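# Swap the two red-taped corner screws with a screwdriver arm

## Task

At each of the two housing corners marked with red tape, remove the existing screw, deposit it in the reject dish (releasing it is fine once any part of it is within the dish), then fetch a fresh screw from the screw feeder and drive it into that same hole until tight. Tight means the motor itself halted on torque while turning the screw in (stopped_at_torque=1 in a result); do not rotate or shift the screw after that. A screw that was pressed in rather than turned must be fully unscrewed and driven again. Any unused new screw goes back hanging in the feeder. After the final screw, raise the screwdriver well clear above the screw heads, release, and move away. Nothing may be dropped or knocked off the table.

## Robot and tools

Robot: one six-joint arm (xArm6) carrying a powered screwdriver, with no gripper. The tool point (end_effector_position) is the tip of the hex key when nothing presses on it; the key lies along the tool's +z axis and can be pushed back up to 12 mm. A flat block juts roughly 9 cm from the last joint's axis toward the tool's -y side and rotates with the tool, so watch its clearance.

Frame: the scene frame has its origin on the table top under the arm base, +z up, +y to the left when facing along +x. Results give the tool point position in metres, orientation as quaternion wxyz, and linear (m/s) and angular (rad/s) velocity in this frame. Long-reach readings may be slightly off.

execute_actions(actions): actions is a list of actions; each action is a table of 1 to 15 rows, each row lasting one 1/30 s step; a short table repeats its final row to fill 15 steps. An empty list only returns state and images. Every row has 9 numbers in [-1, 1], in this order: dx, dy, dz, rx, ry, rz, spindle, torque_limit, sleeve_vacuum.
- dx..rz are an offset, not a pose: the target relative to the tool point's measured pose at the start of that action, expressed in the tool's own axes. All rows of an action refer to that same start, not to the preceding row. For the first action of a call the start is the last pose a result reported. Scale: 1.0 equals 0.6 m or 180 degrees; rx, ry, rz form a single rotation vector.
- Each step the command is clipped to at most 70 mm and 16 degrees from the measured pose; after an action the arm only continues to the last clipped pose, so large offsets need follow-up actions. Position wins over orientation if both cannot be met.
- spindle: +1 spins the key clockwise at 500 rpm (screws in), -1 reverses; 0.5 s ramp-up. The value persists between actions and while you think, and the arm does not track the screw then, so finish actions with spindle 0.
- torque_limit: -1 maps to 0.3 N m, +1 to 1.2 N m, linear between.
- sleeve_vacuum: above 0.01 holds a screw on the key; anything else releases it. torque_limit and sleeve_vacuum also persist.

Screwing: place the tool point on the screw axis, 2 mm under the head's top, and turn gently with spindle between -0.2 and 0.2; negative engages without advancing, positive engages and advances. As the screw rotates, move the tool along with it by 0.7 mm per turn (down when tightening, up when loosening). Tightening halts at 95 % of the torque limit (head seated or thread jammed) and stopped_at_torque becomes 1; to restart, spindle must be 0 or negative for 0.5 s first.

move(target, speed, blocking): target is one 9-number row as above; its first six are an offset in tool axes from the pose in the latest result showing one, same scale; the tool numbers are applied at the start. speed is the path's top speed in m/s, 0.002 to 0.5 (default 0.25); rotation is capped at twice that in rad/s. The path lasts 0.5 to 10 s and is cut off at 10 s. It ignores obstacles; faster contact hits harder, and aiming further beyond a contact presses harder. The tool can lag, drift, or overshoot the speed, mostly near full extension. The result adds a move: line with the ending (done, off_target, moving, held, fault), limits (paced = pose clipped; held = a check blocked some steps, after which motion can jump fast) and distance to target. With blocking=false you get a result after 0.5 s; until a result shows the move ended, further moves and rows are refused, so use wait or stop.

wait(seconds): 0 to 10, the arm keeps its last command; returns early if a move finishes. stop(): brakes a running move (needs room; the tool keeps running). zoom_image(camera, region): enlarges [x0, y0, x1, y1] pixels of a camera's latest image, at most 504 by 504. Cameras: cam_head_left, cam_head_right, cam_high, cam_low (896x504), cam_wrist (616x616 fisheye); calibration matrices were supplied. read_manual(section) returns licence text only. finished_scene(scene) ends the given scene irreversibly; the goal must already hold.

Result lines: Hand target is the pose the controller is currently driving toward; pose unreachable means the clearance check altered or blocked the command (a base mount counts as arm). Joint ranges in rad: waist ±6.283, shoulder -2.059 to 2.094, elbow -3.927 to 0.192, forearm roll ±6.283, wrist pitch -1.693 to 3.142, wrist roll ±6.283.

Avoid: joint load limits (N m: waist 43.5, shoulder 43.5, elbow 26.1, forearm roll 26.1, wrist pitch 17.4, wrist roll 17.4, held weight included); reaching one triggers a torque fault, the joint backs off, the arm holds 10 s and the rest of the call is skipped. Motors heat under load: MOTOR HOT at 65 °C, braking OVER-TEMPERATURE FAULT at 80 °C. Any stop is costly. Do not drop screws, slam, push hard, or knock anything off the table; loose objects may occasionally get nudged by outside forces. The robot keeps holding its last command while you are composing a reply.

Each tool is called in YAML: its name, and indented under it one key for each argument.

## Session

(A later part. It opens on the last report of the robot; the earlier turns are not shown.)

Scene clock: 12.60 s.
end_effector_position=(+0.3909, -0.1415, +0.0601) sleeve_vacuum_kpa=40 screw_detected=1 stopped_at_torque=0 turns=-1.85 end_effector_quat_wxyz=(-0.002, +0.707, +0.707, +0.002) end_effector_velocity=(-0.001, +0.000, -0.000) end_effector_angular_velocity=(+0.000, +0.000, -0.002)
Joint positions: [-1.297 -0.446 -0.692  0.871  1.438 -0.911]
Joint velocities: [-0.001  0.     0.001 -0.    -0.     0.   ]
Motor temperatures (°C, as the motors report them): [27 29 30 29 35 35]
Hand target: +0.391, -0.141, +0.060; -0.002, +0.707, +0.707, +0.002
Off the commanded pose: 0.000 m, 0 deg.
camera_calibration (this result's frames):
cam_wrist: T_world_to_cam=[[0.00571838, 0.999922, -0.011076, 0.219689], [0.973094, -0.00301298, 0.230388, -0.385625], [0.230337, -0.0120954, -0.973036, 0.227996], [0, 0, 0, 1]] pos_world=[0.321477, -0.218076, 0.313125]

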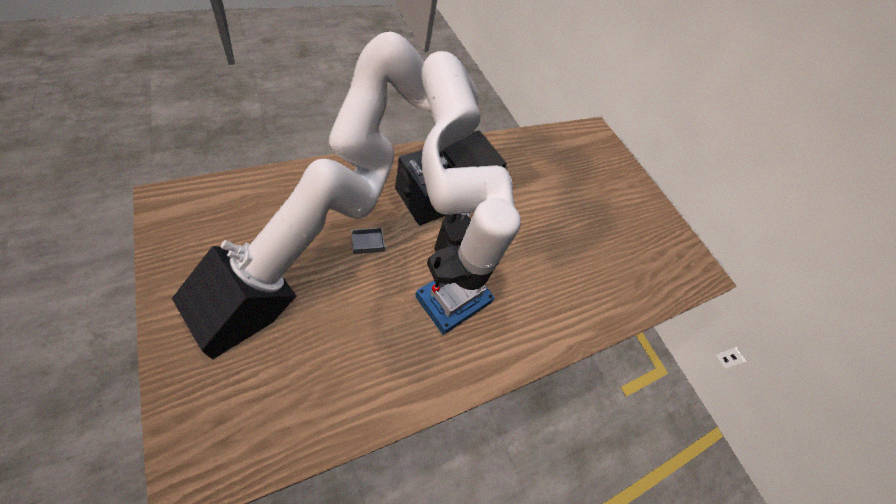

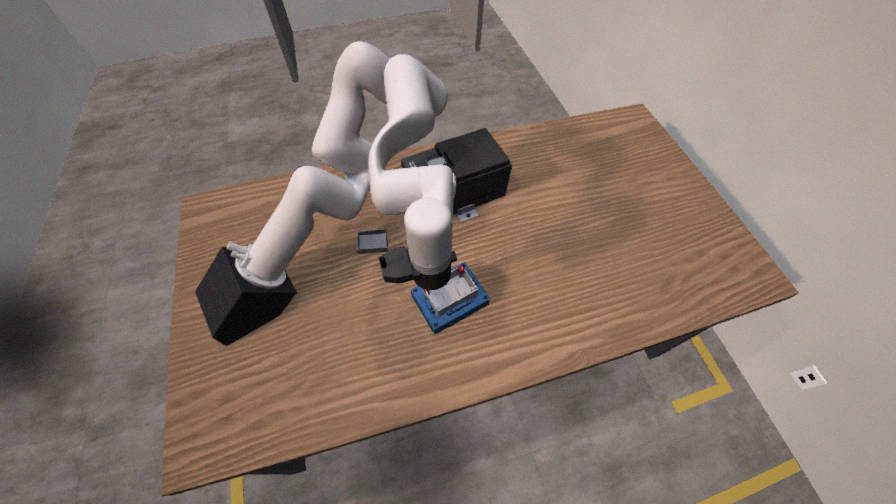

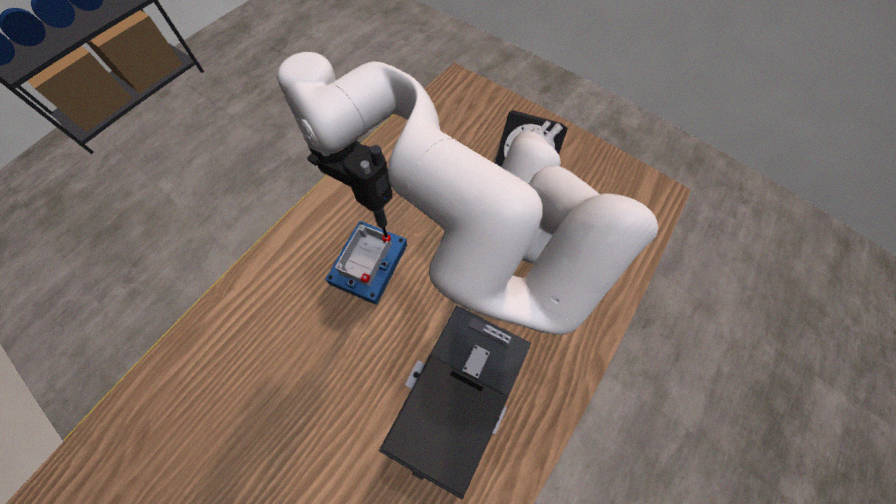

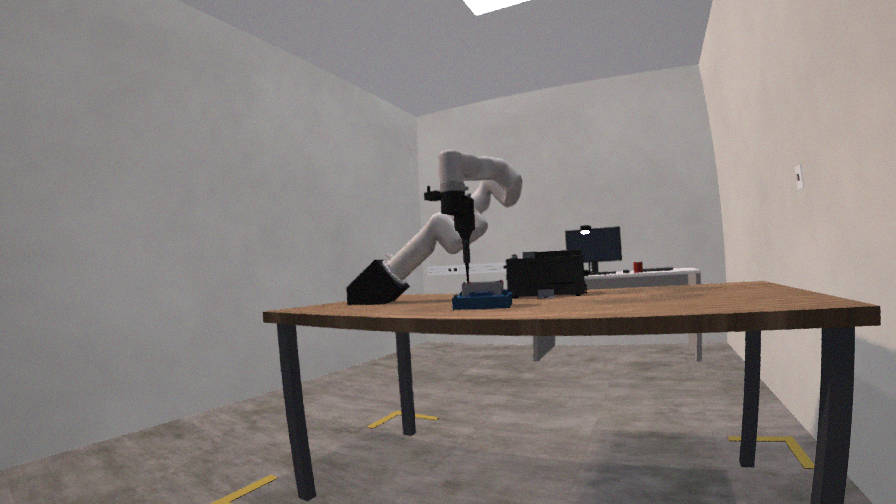

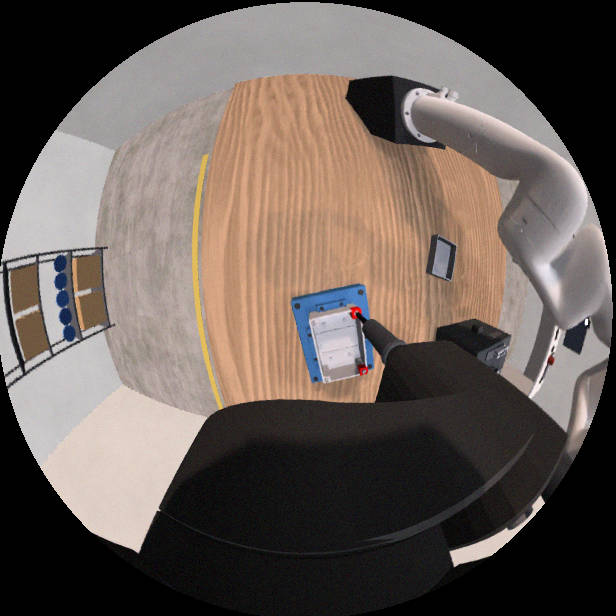

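execute_actions:
  actions:
    - [[0,0,-0.002,0,0,0,-1,1,1]]
    - [[0,0,-0.0049,0,0,0,-1,1,1]]
    - [[0,0,-0.0049,0,0,0,-1,1,1]]
    - [[0,0,-0.002,0,0,0,0,1,1]]

zoom_image:
  camera: "cam_low"
  region: [450,260,490,300]

zoom_image:
  camera: "cam_wrist"
  region: [326,283,386,343]

zoom_image:
  camera: "cam_high"
  region: [360,210,410,260]

Scene clock: 15.63 s.
end_effector_position=(+0.3909, -0.1415, +0.0684) sleeve_vacuum_kpa=40 screw_detected=1 stopped_at_torque=0 turns=-12.40 end_effector_quat_wxyz=(-0.002, +0.707, +0.707, +0.002) end_effector_velocity=(+0.000, -0.000, +0.000) end_effector_angular_velocity=(-0.001, -0.001, +0.000)
Joint positions: [-1.32  -0.445 -0.708  0.862  1.464 -0.913]
Joint velocities: [-0.001  0.    -0.001  0.     0.    -0.   ]
Motor temperatures (°C, as the motors report them): [27 29 31 29 35 35]
Hand target: +0.391, -0.141, +0.068; -0.002, +0.707, +0.707, +0.002
Off the commanded pose: 0.000 m, 0 deg.
camera_calibration (this result's frames):
cam_wrist: T_world_to_cam=[[0.00568678, 0.999921, -0.0111758, 0.219842], [0.9731, -0.00295951, 0.230366, -0.387523], [0.230315, -0.0121852, -0.97304, 0.236075], [0, 0, 0, 1]] pos_world=[0.321477, -0.218095, 0.321439]

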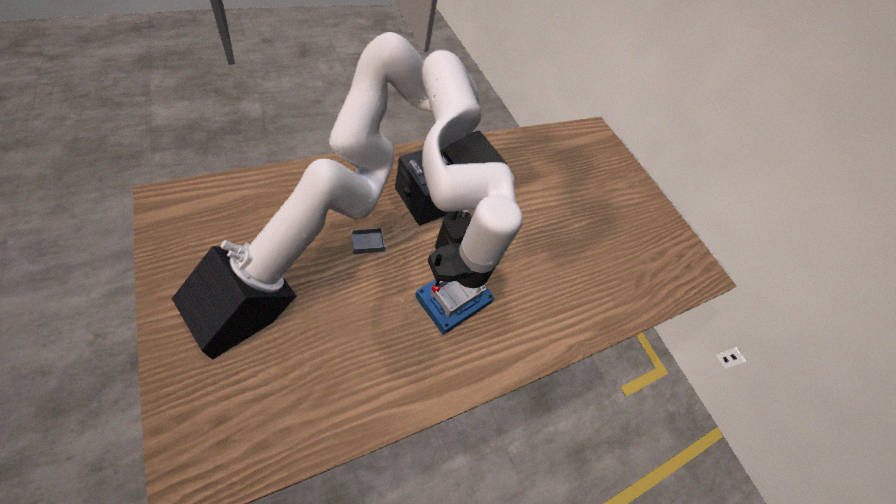

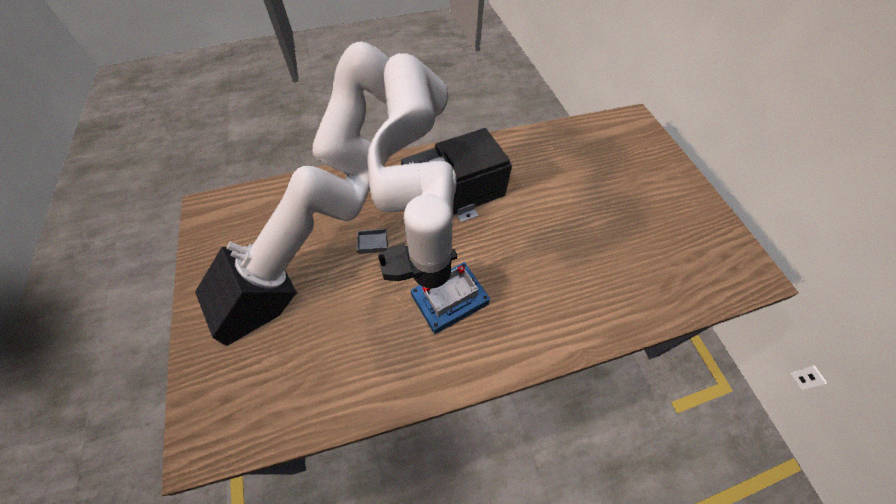

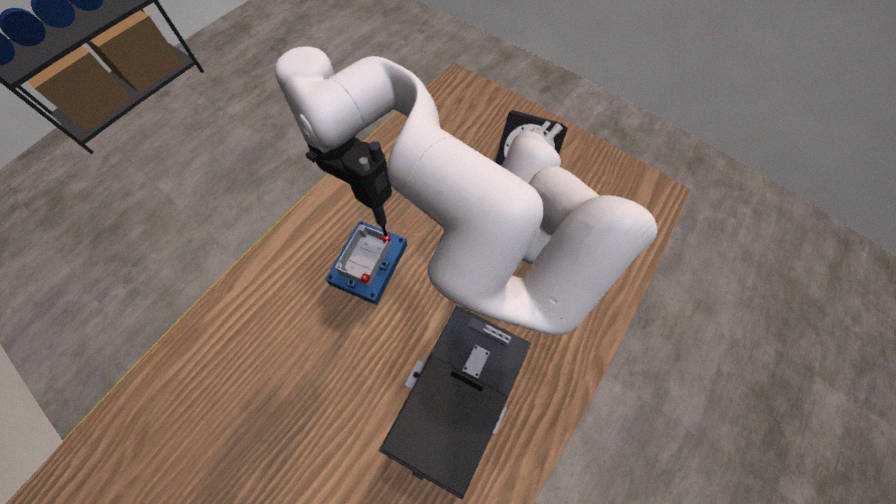

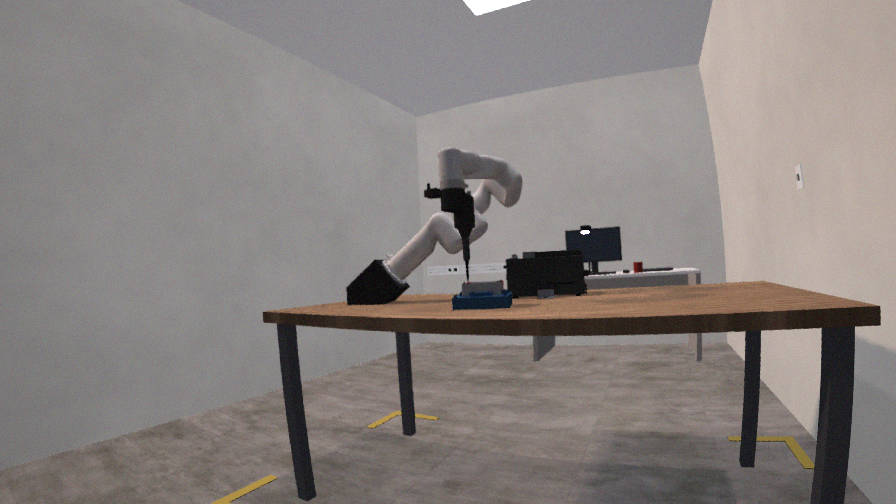

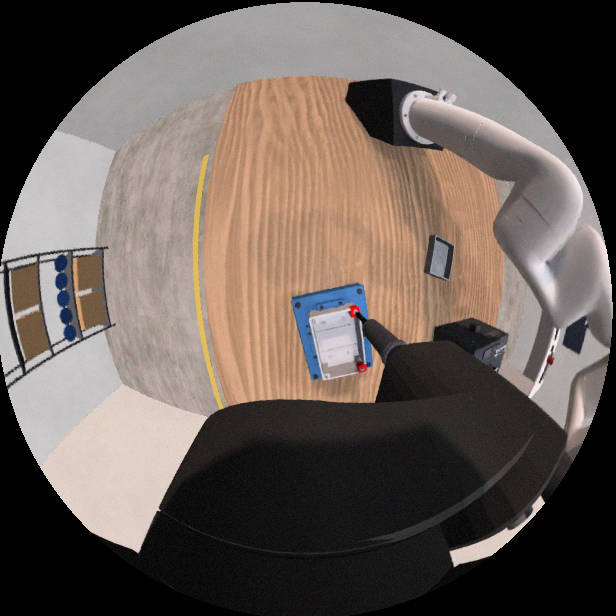

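Region (450, 260, 490, 300) of cam_low's 896x504 image, scaled by 12.600, with more detail than that image has.

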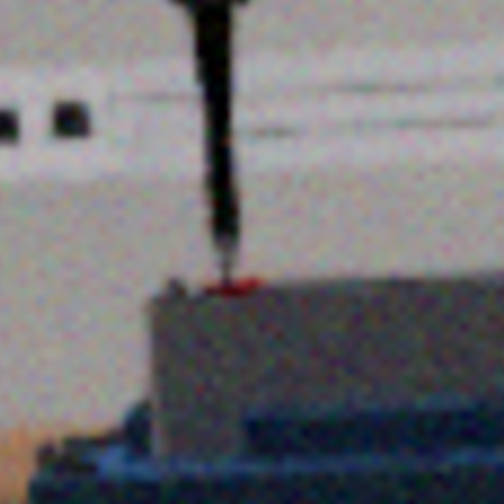

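Region (326, 283, 386, 343) of cam_wrist's 616x616 image, scaled by 8.400, with more detail than that image has.

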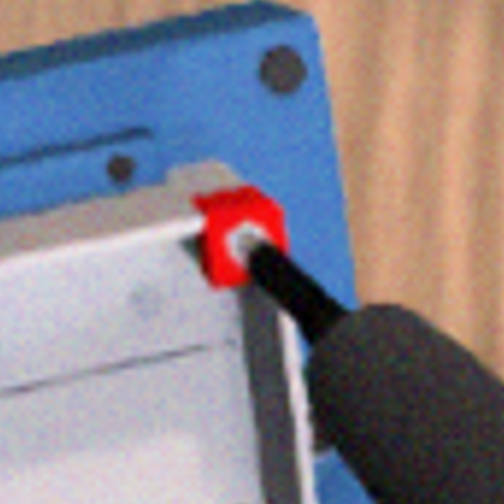

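Region (360, 210, 410, 260) of cam_high's 896x504 image, scaled by 10.080, with more detail than that image has.

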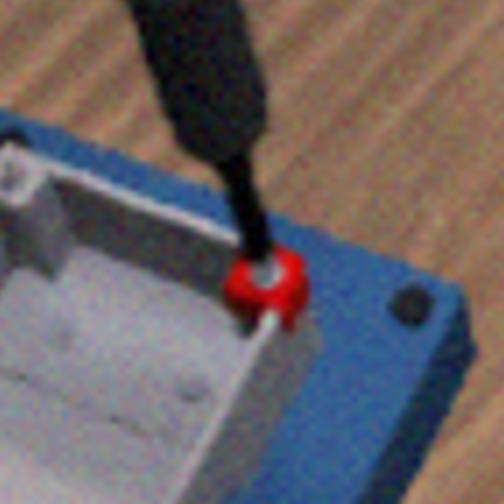

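Working.

execute_actions:
  actions:
    - [[0,0,-0.001,0,0,0,-1,1,1]]
    - [[0,0,-0.0049,0,0,0,-1,1,1]]
    - [[0,0,-0.0049,0,0,0,-1,1,1]]
    - [[0,0,-0.0049,0,0,0,-1,1,1]]
    - [[0,0,-0.0049,0,0,0,-1,1,1]]
    - [[0,0,-0.0049,0,0,0,-1,1,1]]
    - [[0,0,0,0,0,0,0,1,1]]

zoom_image:
  camera: "cam_low"
  region: [450,260,490,300]

zoom_image:
  camera: "cam_high"
  region: [440,300,540,400]

Scene clock: 20.07 s.
end_effector_position=(+0.3908, -0.1414, +0.0835) sleeve_vacuum_kpa=40 screw_detected=1 stopped_at_torque=0 turns=-35.46 end_effector_quat_wxyz=(-0.002, +0.707, +0.707, +0.002) end_effector_velocity=(+0.001, +0.000, -0.000) end_effector_angular_velocity=(+0.001, -0.001, +0.001)
Joint positions: [-1.362 -0.442 -0.739  0.846  1.511 -0.917]
Joint velocities: [ 0.001 -0.001  0.     0.001  0.    -0.   ]
Motor temperatures (°C, as the motors report them): [27 29 31 29 35 35]
Hand target: +0.391, -0.141, +0.084; -0.002, +0.707, +0.707, +0.002
Off the commanded pose: 0.000 m, 0 deg.
camera_calibration (this result's frames):
cam_wrist: T_world_to_cam=[[0.00598615, 0.999923, -0.010863, 0.219812], [0.973075, -0.00332167, 0.230466, -0.391011], [0.230412, -0.0119501, -0.97302, 0.250809], [0, 0, 0, 1]] pos_world=[0.321377, -0.218096, 0.336544]

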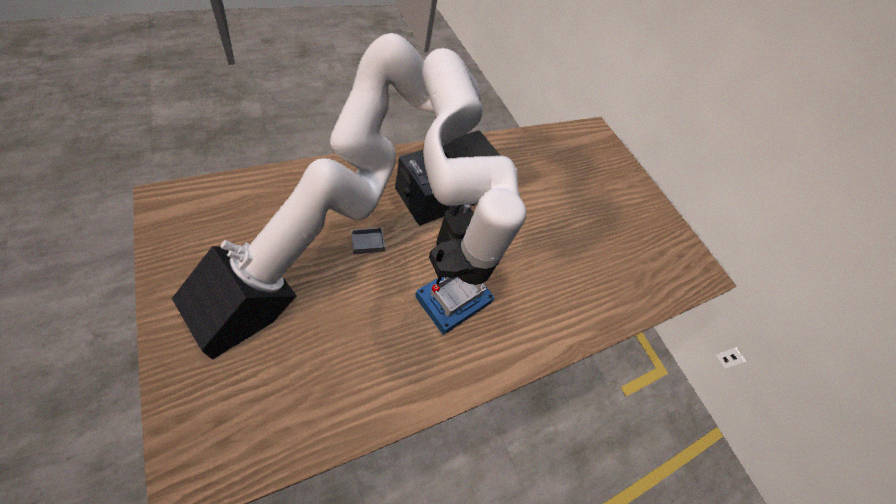

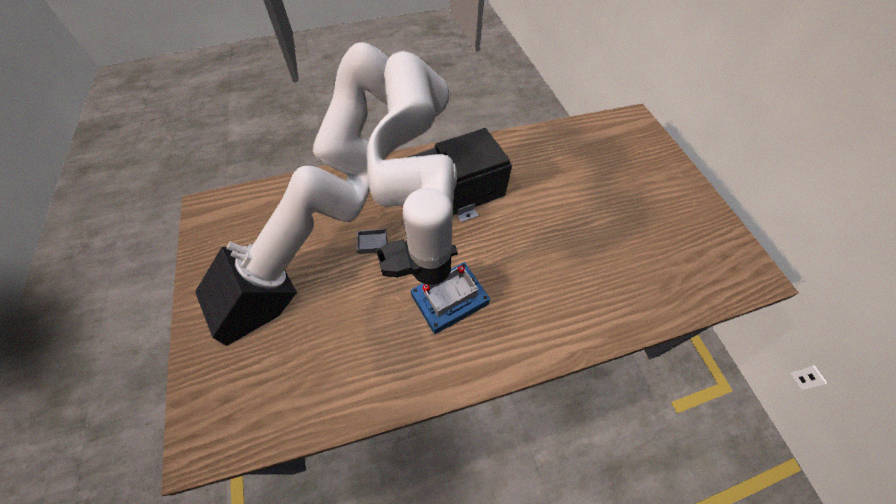

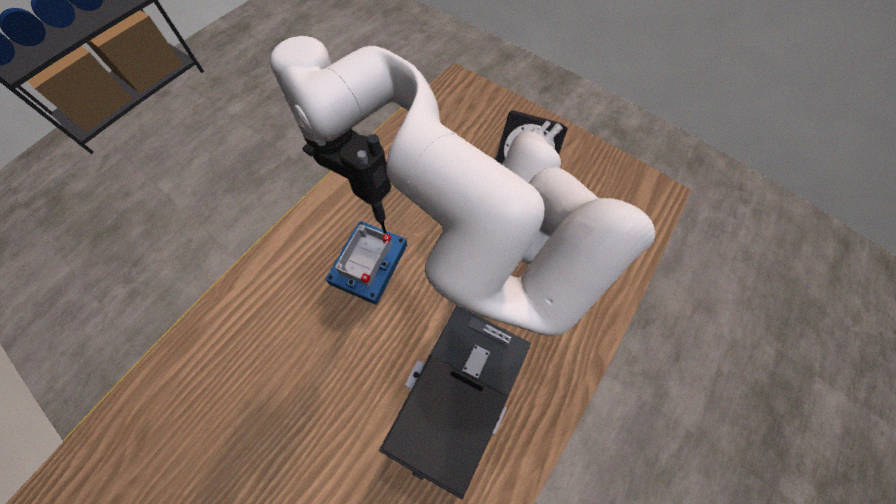

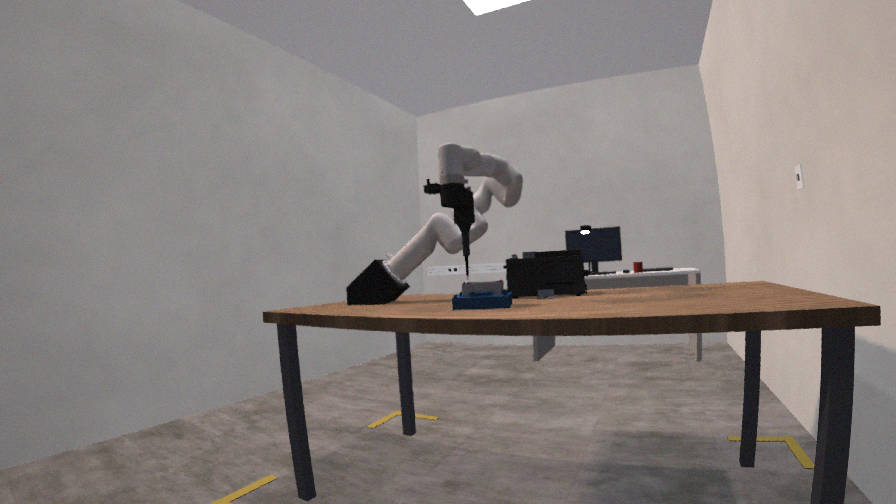

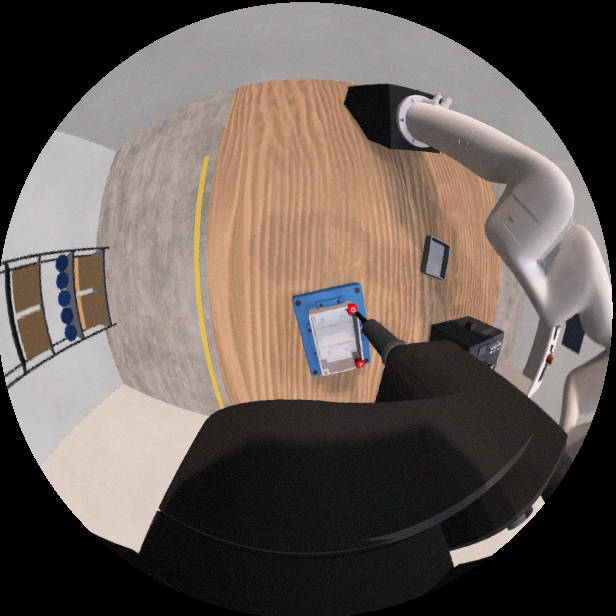

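Region (450, 260, 490, 300) of cam_low's 896x504 image, scaled by 12.600, with more detail than that image has.

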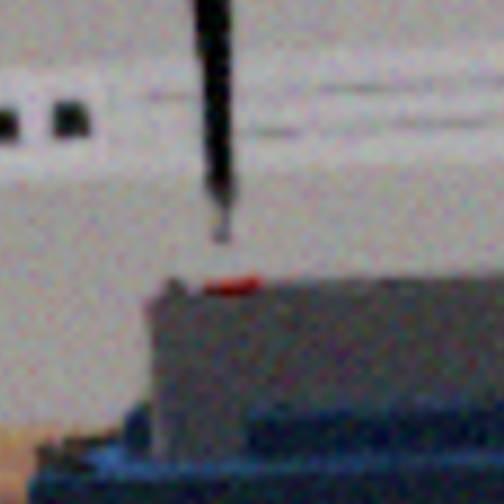

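Region (440, 300, 540, 400) of cam_high's 896x504 image, scaled by 5.040, with more detail than that image has.

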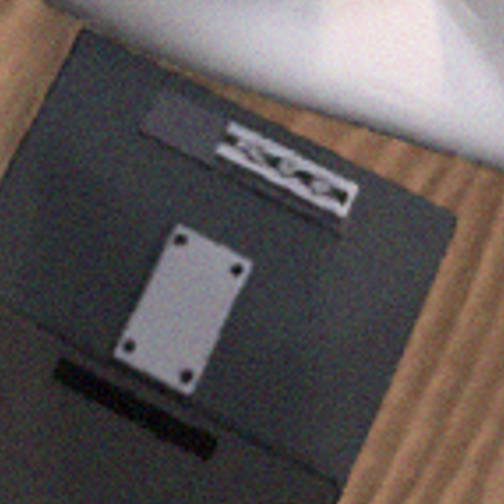

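move:
  target: [0.343,-0.187,0.03,0,0,0,0,1,1]
  speed: 0.15

Scene clock: 22.83 s.
end_effector_position=(+0.3232, -0.0177, +0.0707) sleeve_vacuum_kpa=40 screw_detected=1 stopped_at_torque=0 turns=-35.46 end_effector_quat_wxyz=(-0.005, +0.707, +0.707, +0.003) end_effector_velocity=(-0.000, +0.000, +0.000) end_effector_angular_velocity=(+0.000, +0.002, +0.001)
Joint positions: [-1.606 -0.961 -0.362  0.759  1.783 -0.977]
Joint velocities: [ 0.001 -0.    -0.    -0.001  0.    -0.   ]
Motor temperatures (°C, as the motors report them): [27 29 31 29 35 35]
Hand target: +0.323, -0.018, +0.071; -0.005, +0.707, +0.707, +0.003
Off the commanded pose: 0.094 m, 0 deg; position clipped at the last step of the last action.
move: held; limits=paced,held; held on 22 of 55 steps, including the last
pose unreachable: on one or more control steps of this call, first in action 0 (counted from 0), an arm could not follow its commanded pose, so it was not sent that pose on those steps. On the call's last step it was still not sent that pose. It may still have moved: this result reports where it is.
cause: the commanded pose would bring two parts of the arm too close to each other (joints 3 (elbow) to 6 (wrist roll) lie between them).
camera_calibration (this result's frames):
cam_wrist: T_world_to_cam=[[0.00694433, 0.999967, -0.0041095, 0.0955826], [0.973928, -0.00583151, 0.226781, -0.321867], [0.22675, -0.0055772, -0.973937, 0.256751], [0, 0, 0, 1]] pos_world=[0.254593, -0.0960245, 0.323446]

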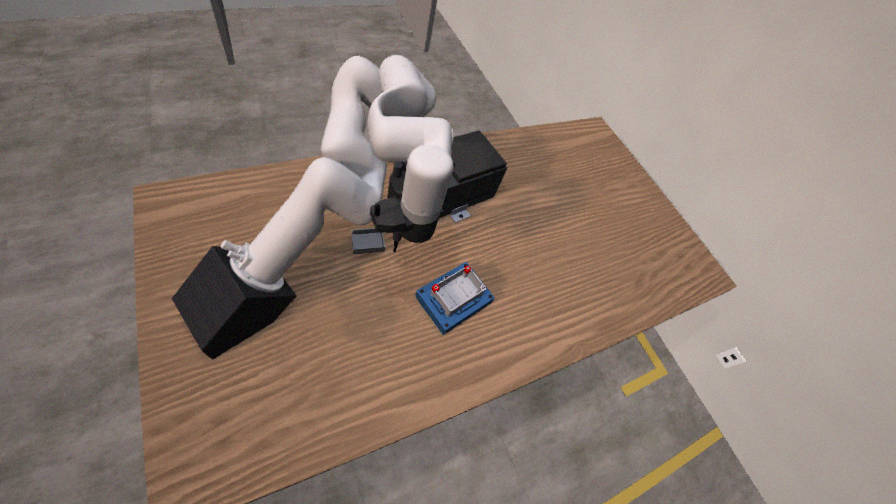

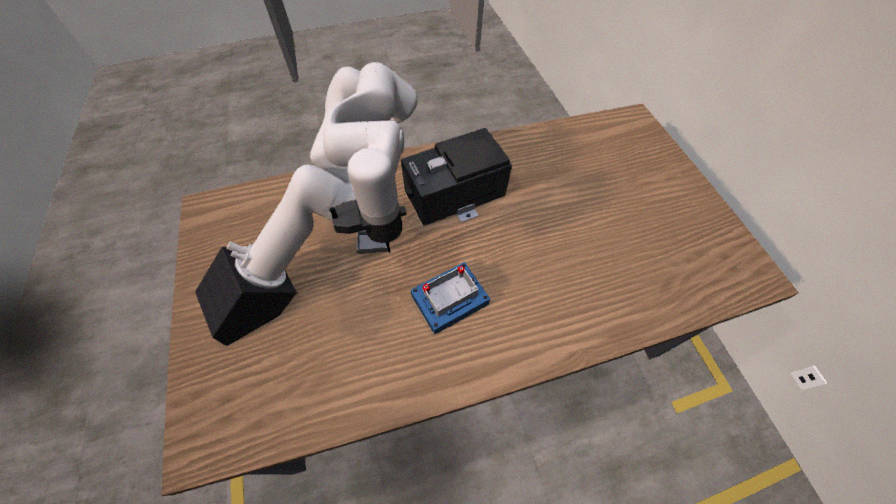

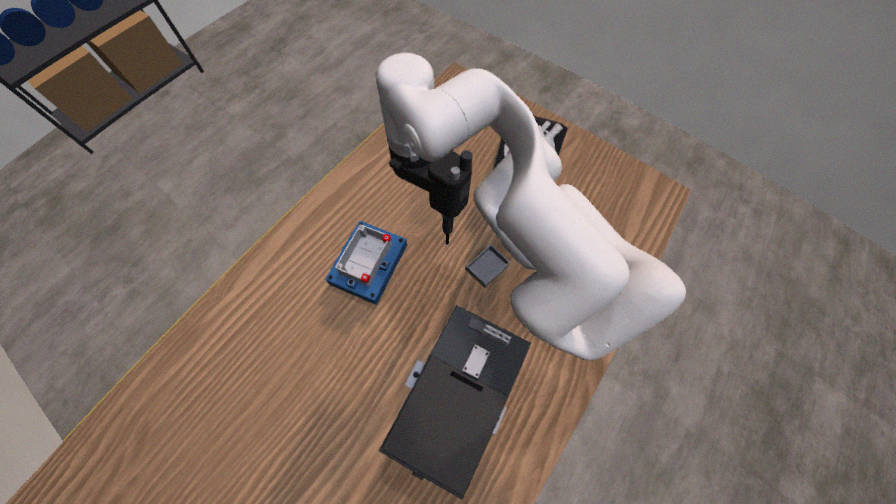

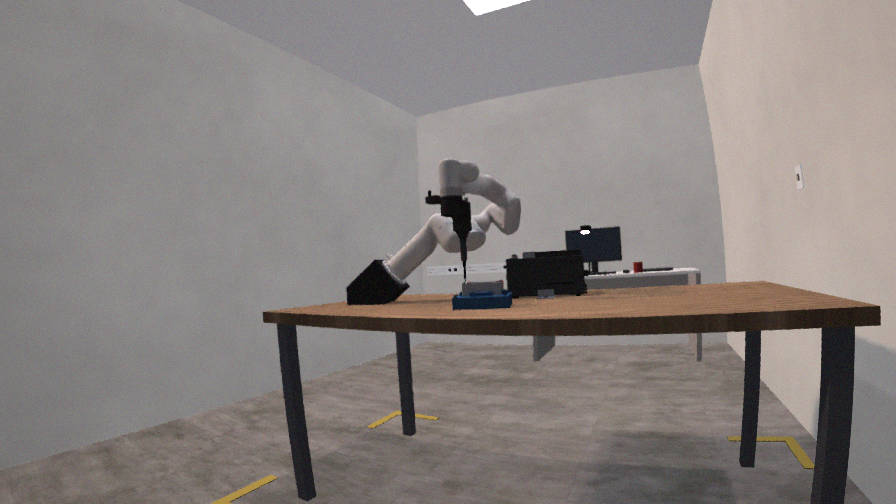

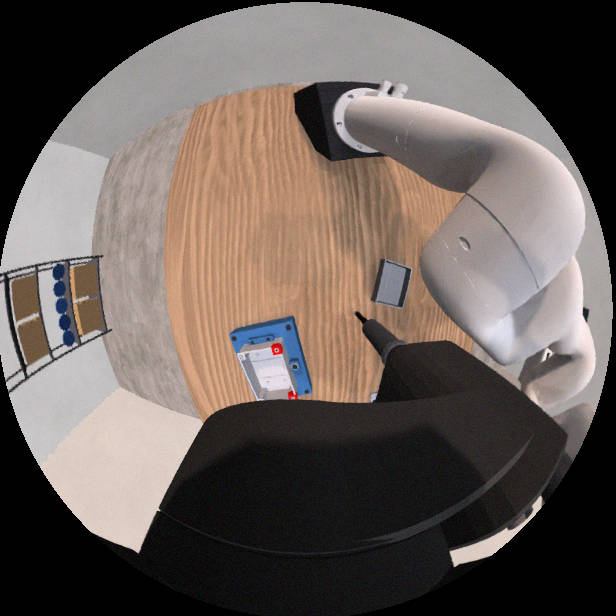

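move:
  target: [0.13,-0.065,0.035,0.09,0.17,0,0,1,1]
  speed: 0.1

Scene clock: 26.90 s.
end_effector_position=(+0.2839, +0.0601, +0.0514) sleeve_vacuum_kpa=40 screw_detected=1 stopped_at_torque=0 turns=-35.46 end_effector_quat_wxyz=(-0.290, +0.674, +0.674, +0.089) end_effector_velocity=(+0.001, -0.000, -0.000) end_effector_angular_velocity=(+0.001, -0.001, +0.001)
Joint positions: [-1.073 -0.449 -0.528  0.639  1.696 -0.874]
Joint velocities: [ 0.003  0.002 -0.003  0.002  0.     0.   ]
Motor temperatures (°C, as the motors report them): [27 29 31 29 35 35]
Hand target: +0.284, +0.060, +0.051; -0.290, +0.673, +0.674, +0.089
Off the commanded pose: 0.001 m, 0 deg.
move: done
camera_calibration (this result's frames):
cam_wrist: T_world_to_cam=[[0.0773163, 0.864734, 0.496244, -0.0196013], [0.99608, -0.0455402, -0.0758357, -0.267162], [-0.0429787, 0.500162, -0.864865, 0.287841], [0, 0, 0, 1]] pos_world=[0.280001, -0.139184, 0.23841]

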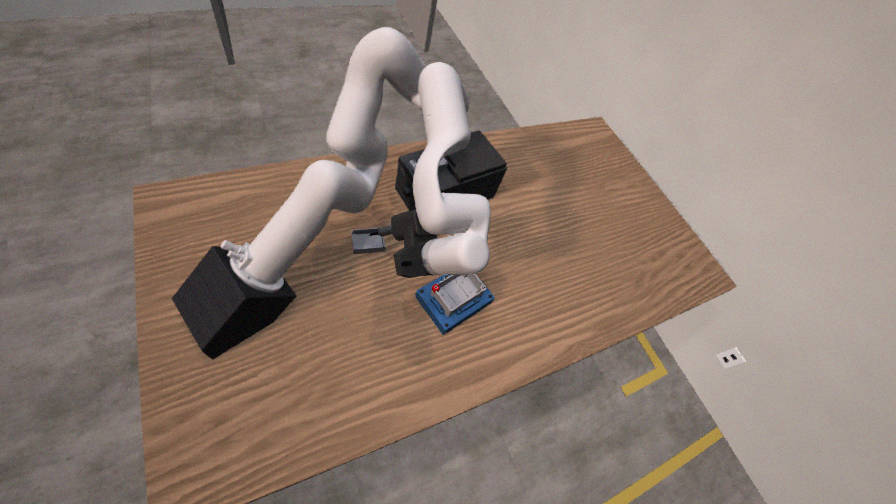

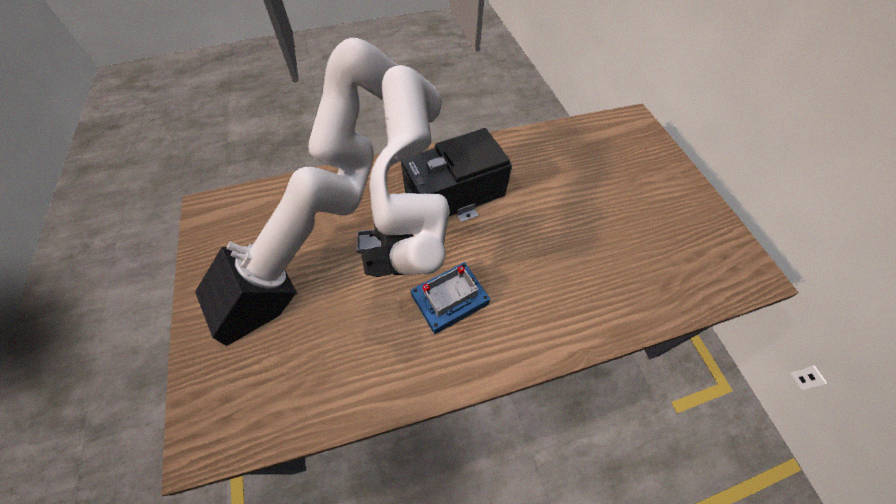

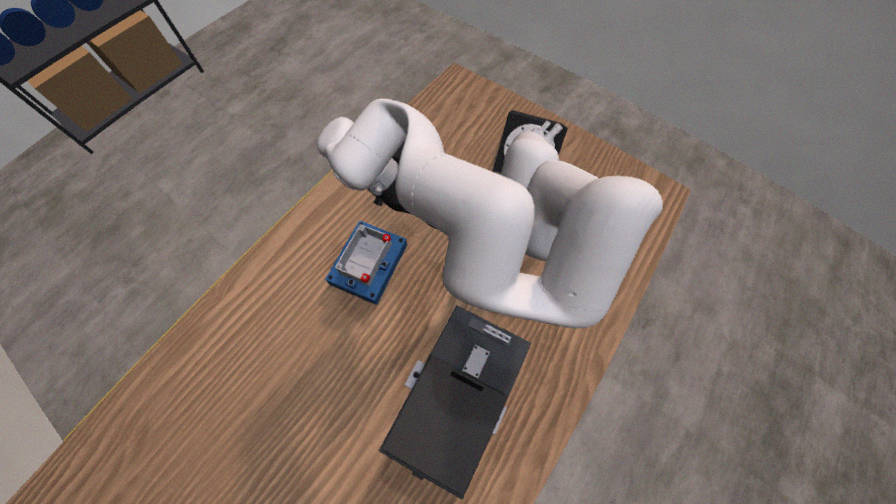

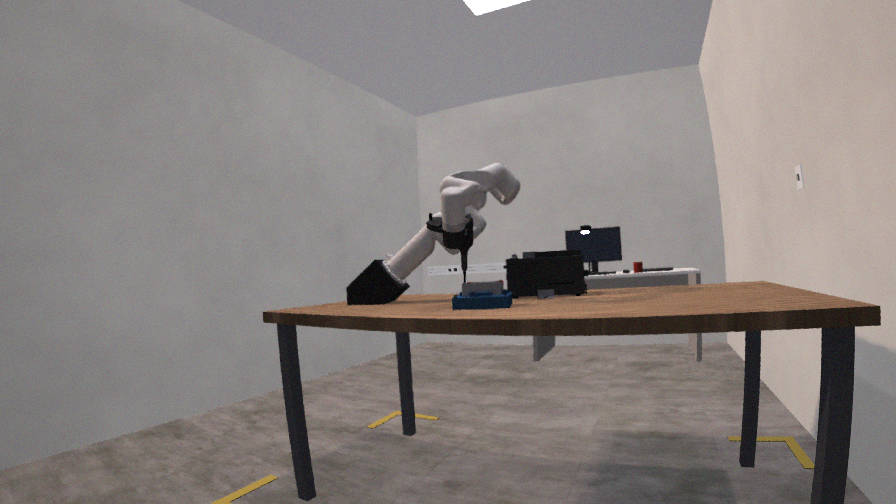

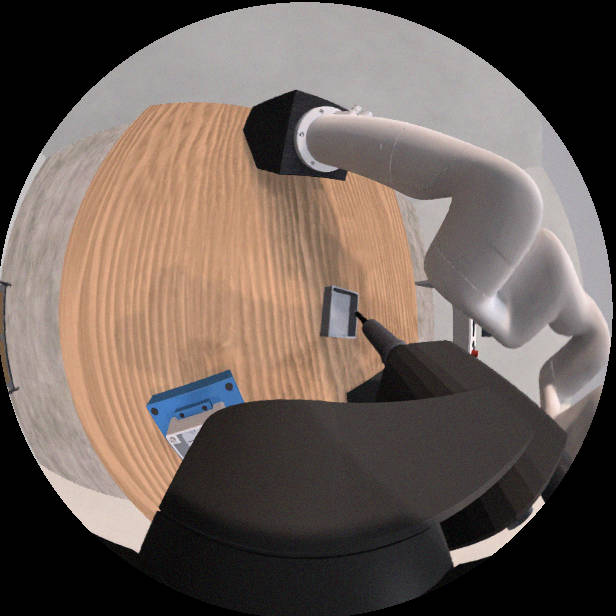

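move:
  target: [-0.0256,0.0136,0.0409,0,0,0,0,1,1]
  speed: 0.06

zoom_image:
  camera: "cam_wrist"
  region: [300,260,400,360]

zoom_image:
  camera: "cam_head_left"
  region: [330,200,410,280]

Scene clock: 30.30 s.
end_effector_position=(+0.2840, +0.0599, +0.0214) sleeve_vacuum_kpa=40 screw_detected=1 stopped_at_torque=0 turns=-35.46 end_effector_quat_wxyz=(-0.290, +0.673, +0.674, +0.089) end_effector_velocity=(+0.000, -0.001, -0.001) end_effector_angular_velocity=(-0.001, -0.001, +0.001)
Joint positions: [-0.985 -0.41  -0.499  0.692  1.597 -0.861]
Joint velocities: [ 0.003  0.001  0.     0.002 -0.004  0.   ]
Motor temperatures (°C, as the motors report them): [27 29 31 29 35 35]
Hand target: +0.284, +0.060, +0.021; -0.290, +0.673, +0.674, +0.089
Off the commanded pose: 0.000 m, 0 deg.
move: done
camera_calibration (this result's frames):
cam_wrist: T_world_to_cam=[[0.0769383, 0.86487, 0.496064, -0.00448772], [0.9961, -0.0451197, -0.0758279, -0.269566], [-0.0431991, 0.499964, -0.864968, 0.262127], [0, 0, 0, 1]] pos_world=[0.280183, -0.139336, 0.208518]

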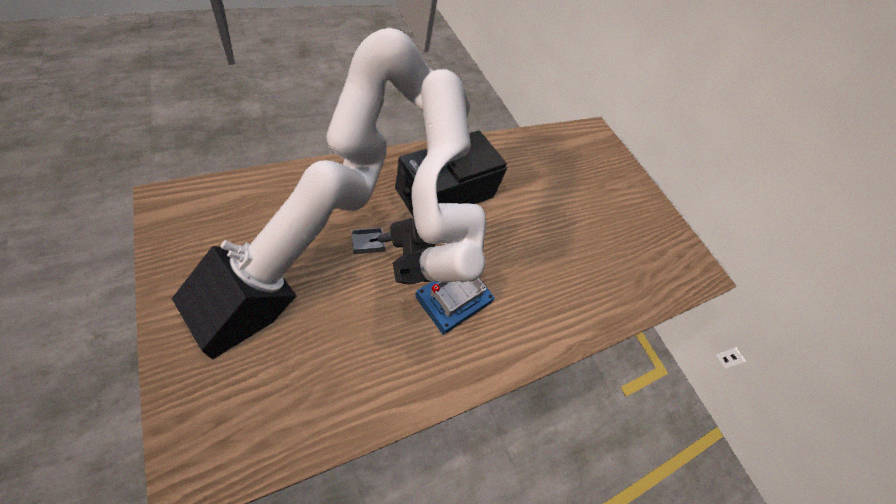

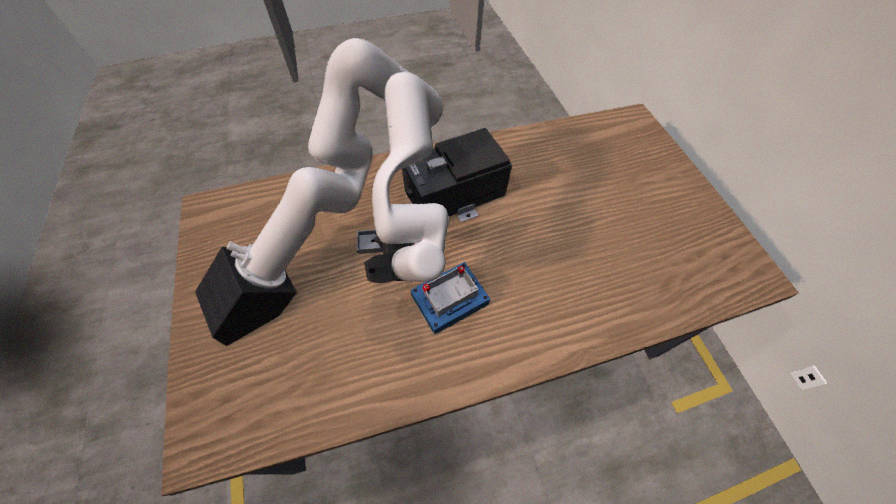

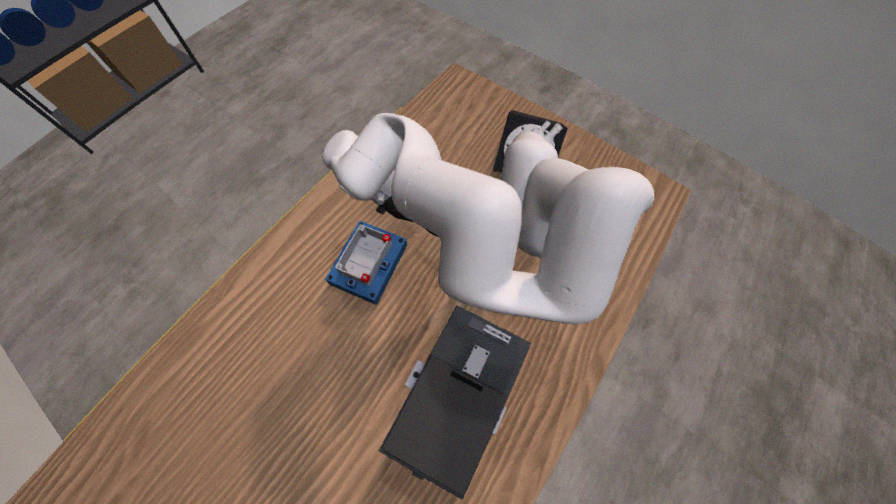

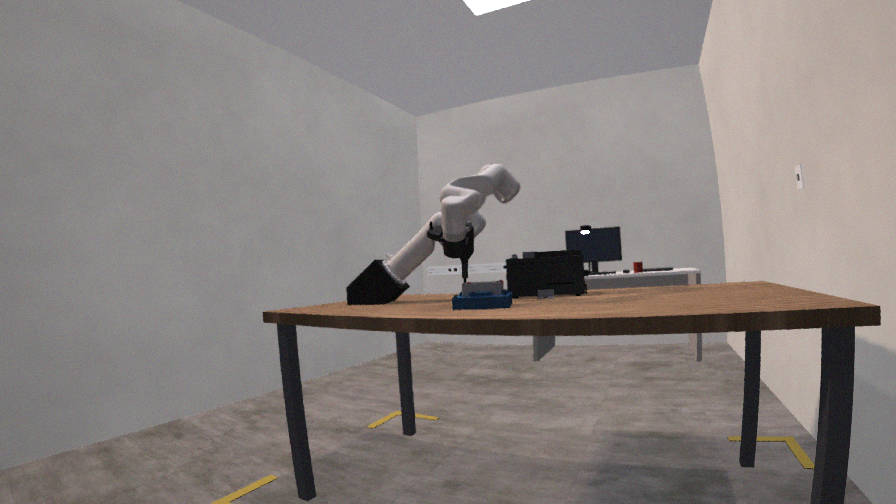

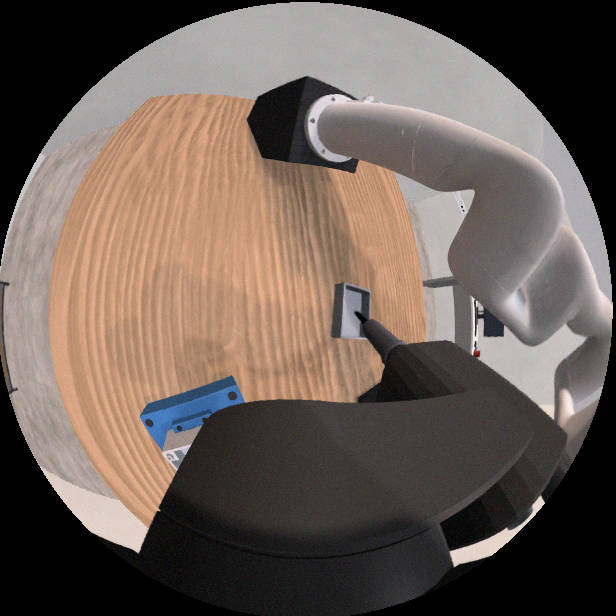

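Region (300, 260, 400, 360) of cam_wrist's 616x616 image, scaled by 5.040, with more detail than that image has.

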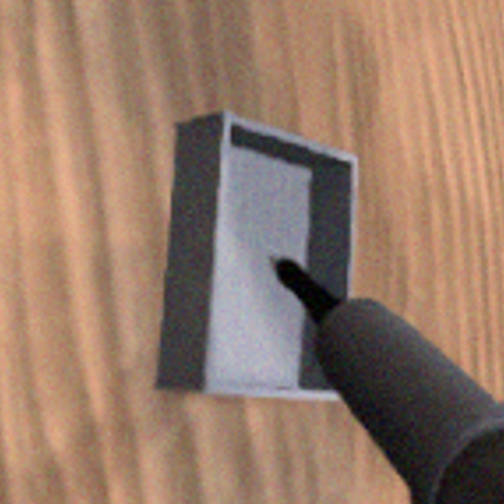

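Region (330, 200, 410, 280) of cam_head_left's 896x504 image, scaled by 6.300, with more detail than that image has.

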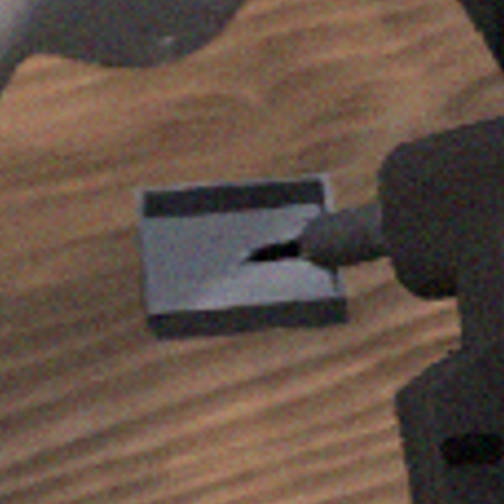

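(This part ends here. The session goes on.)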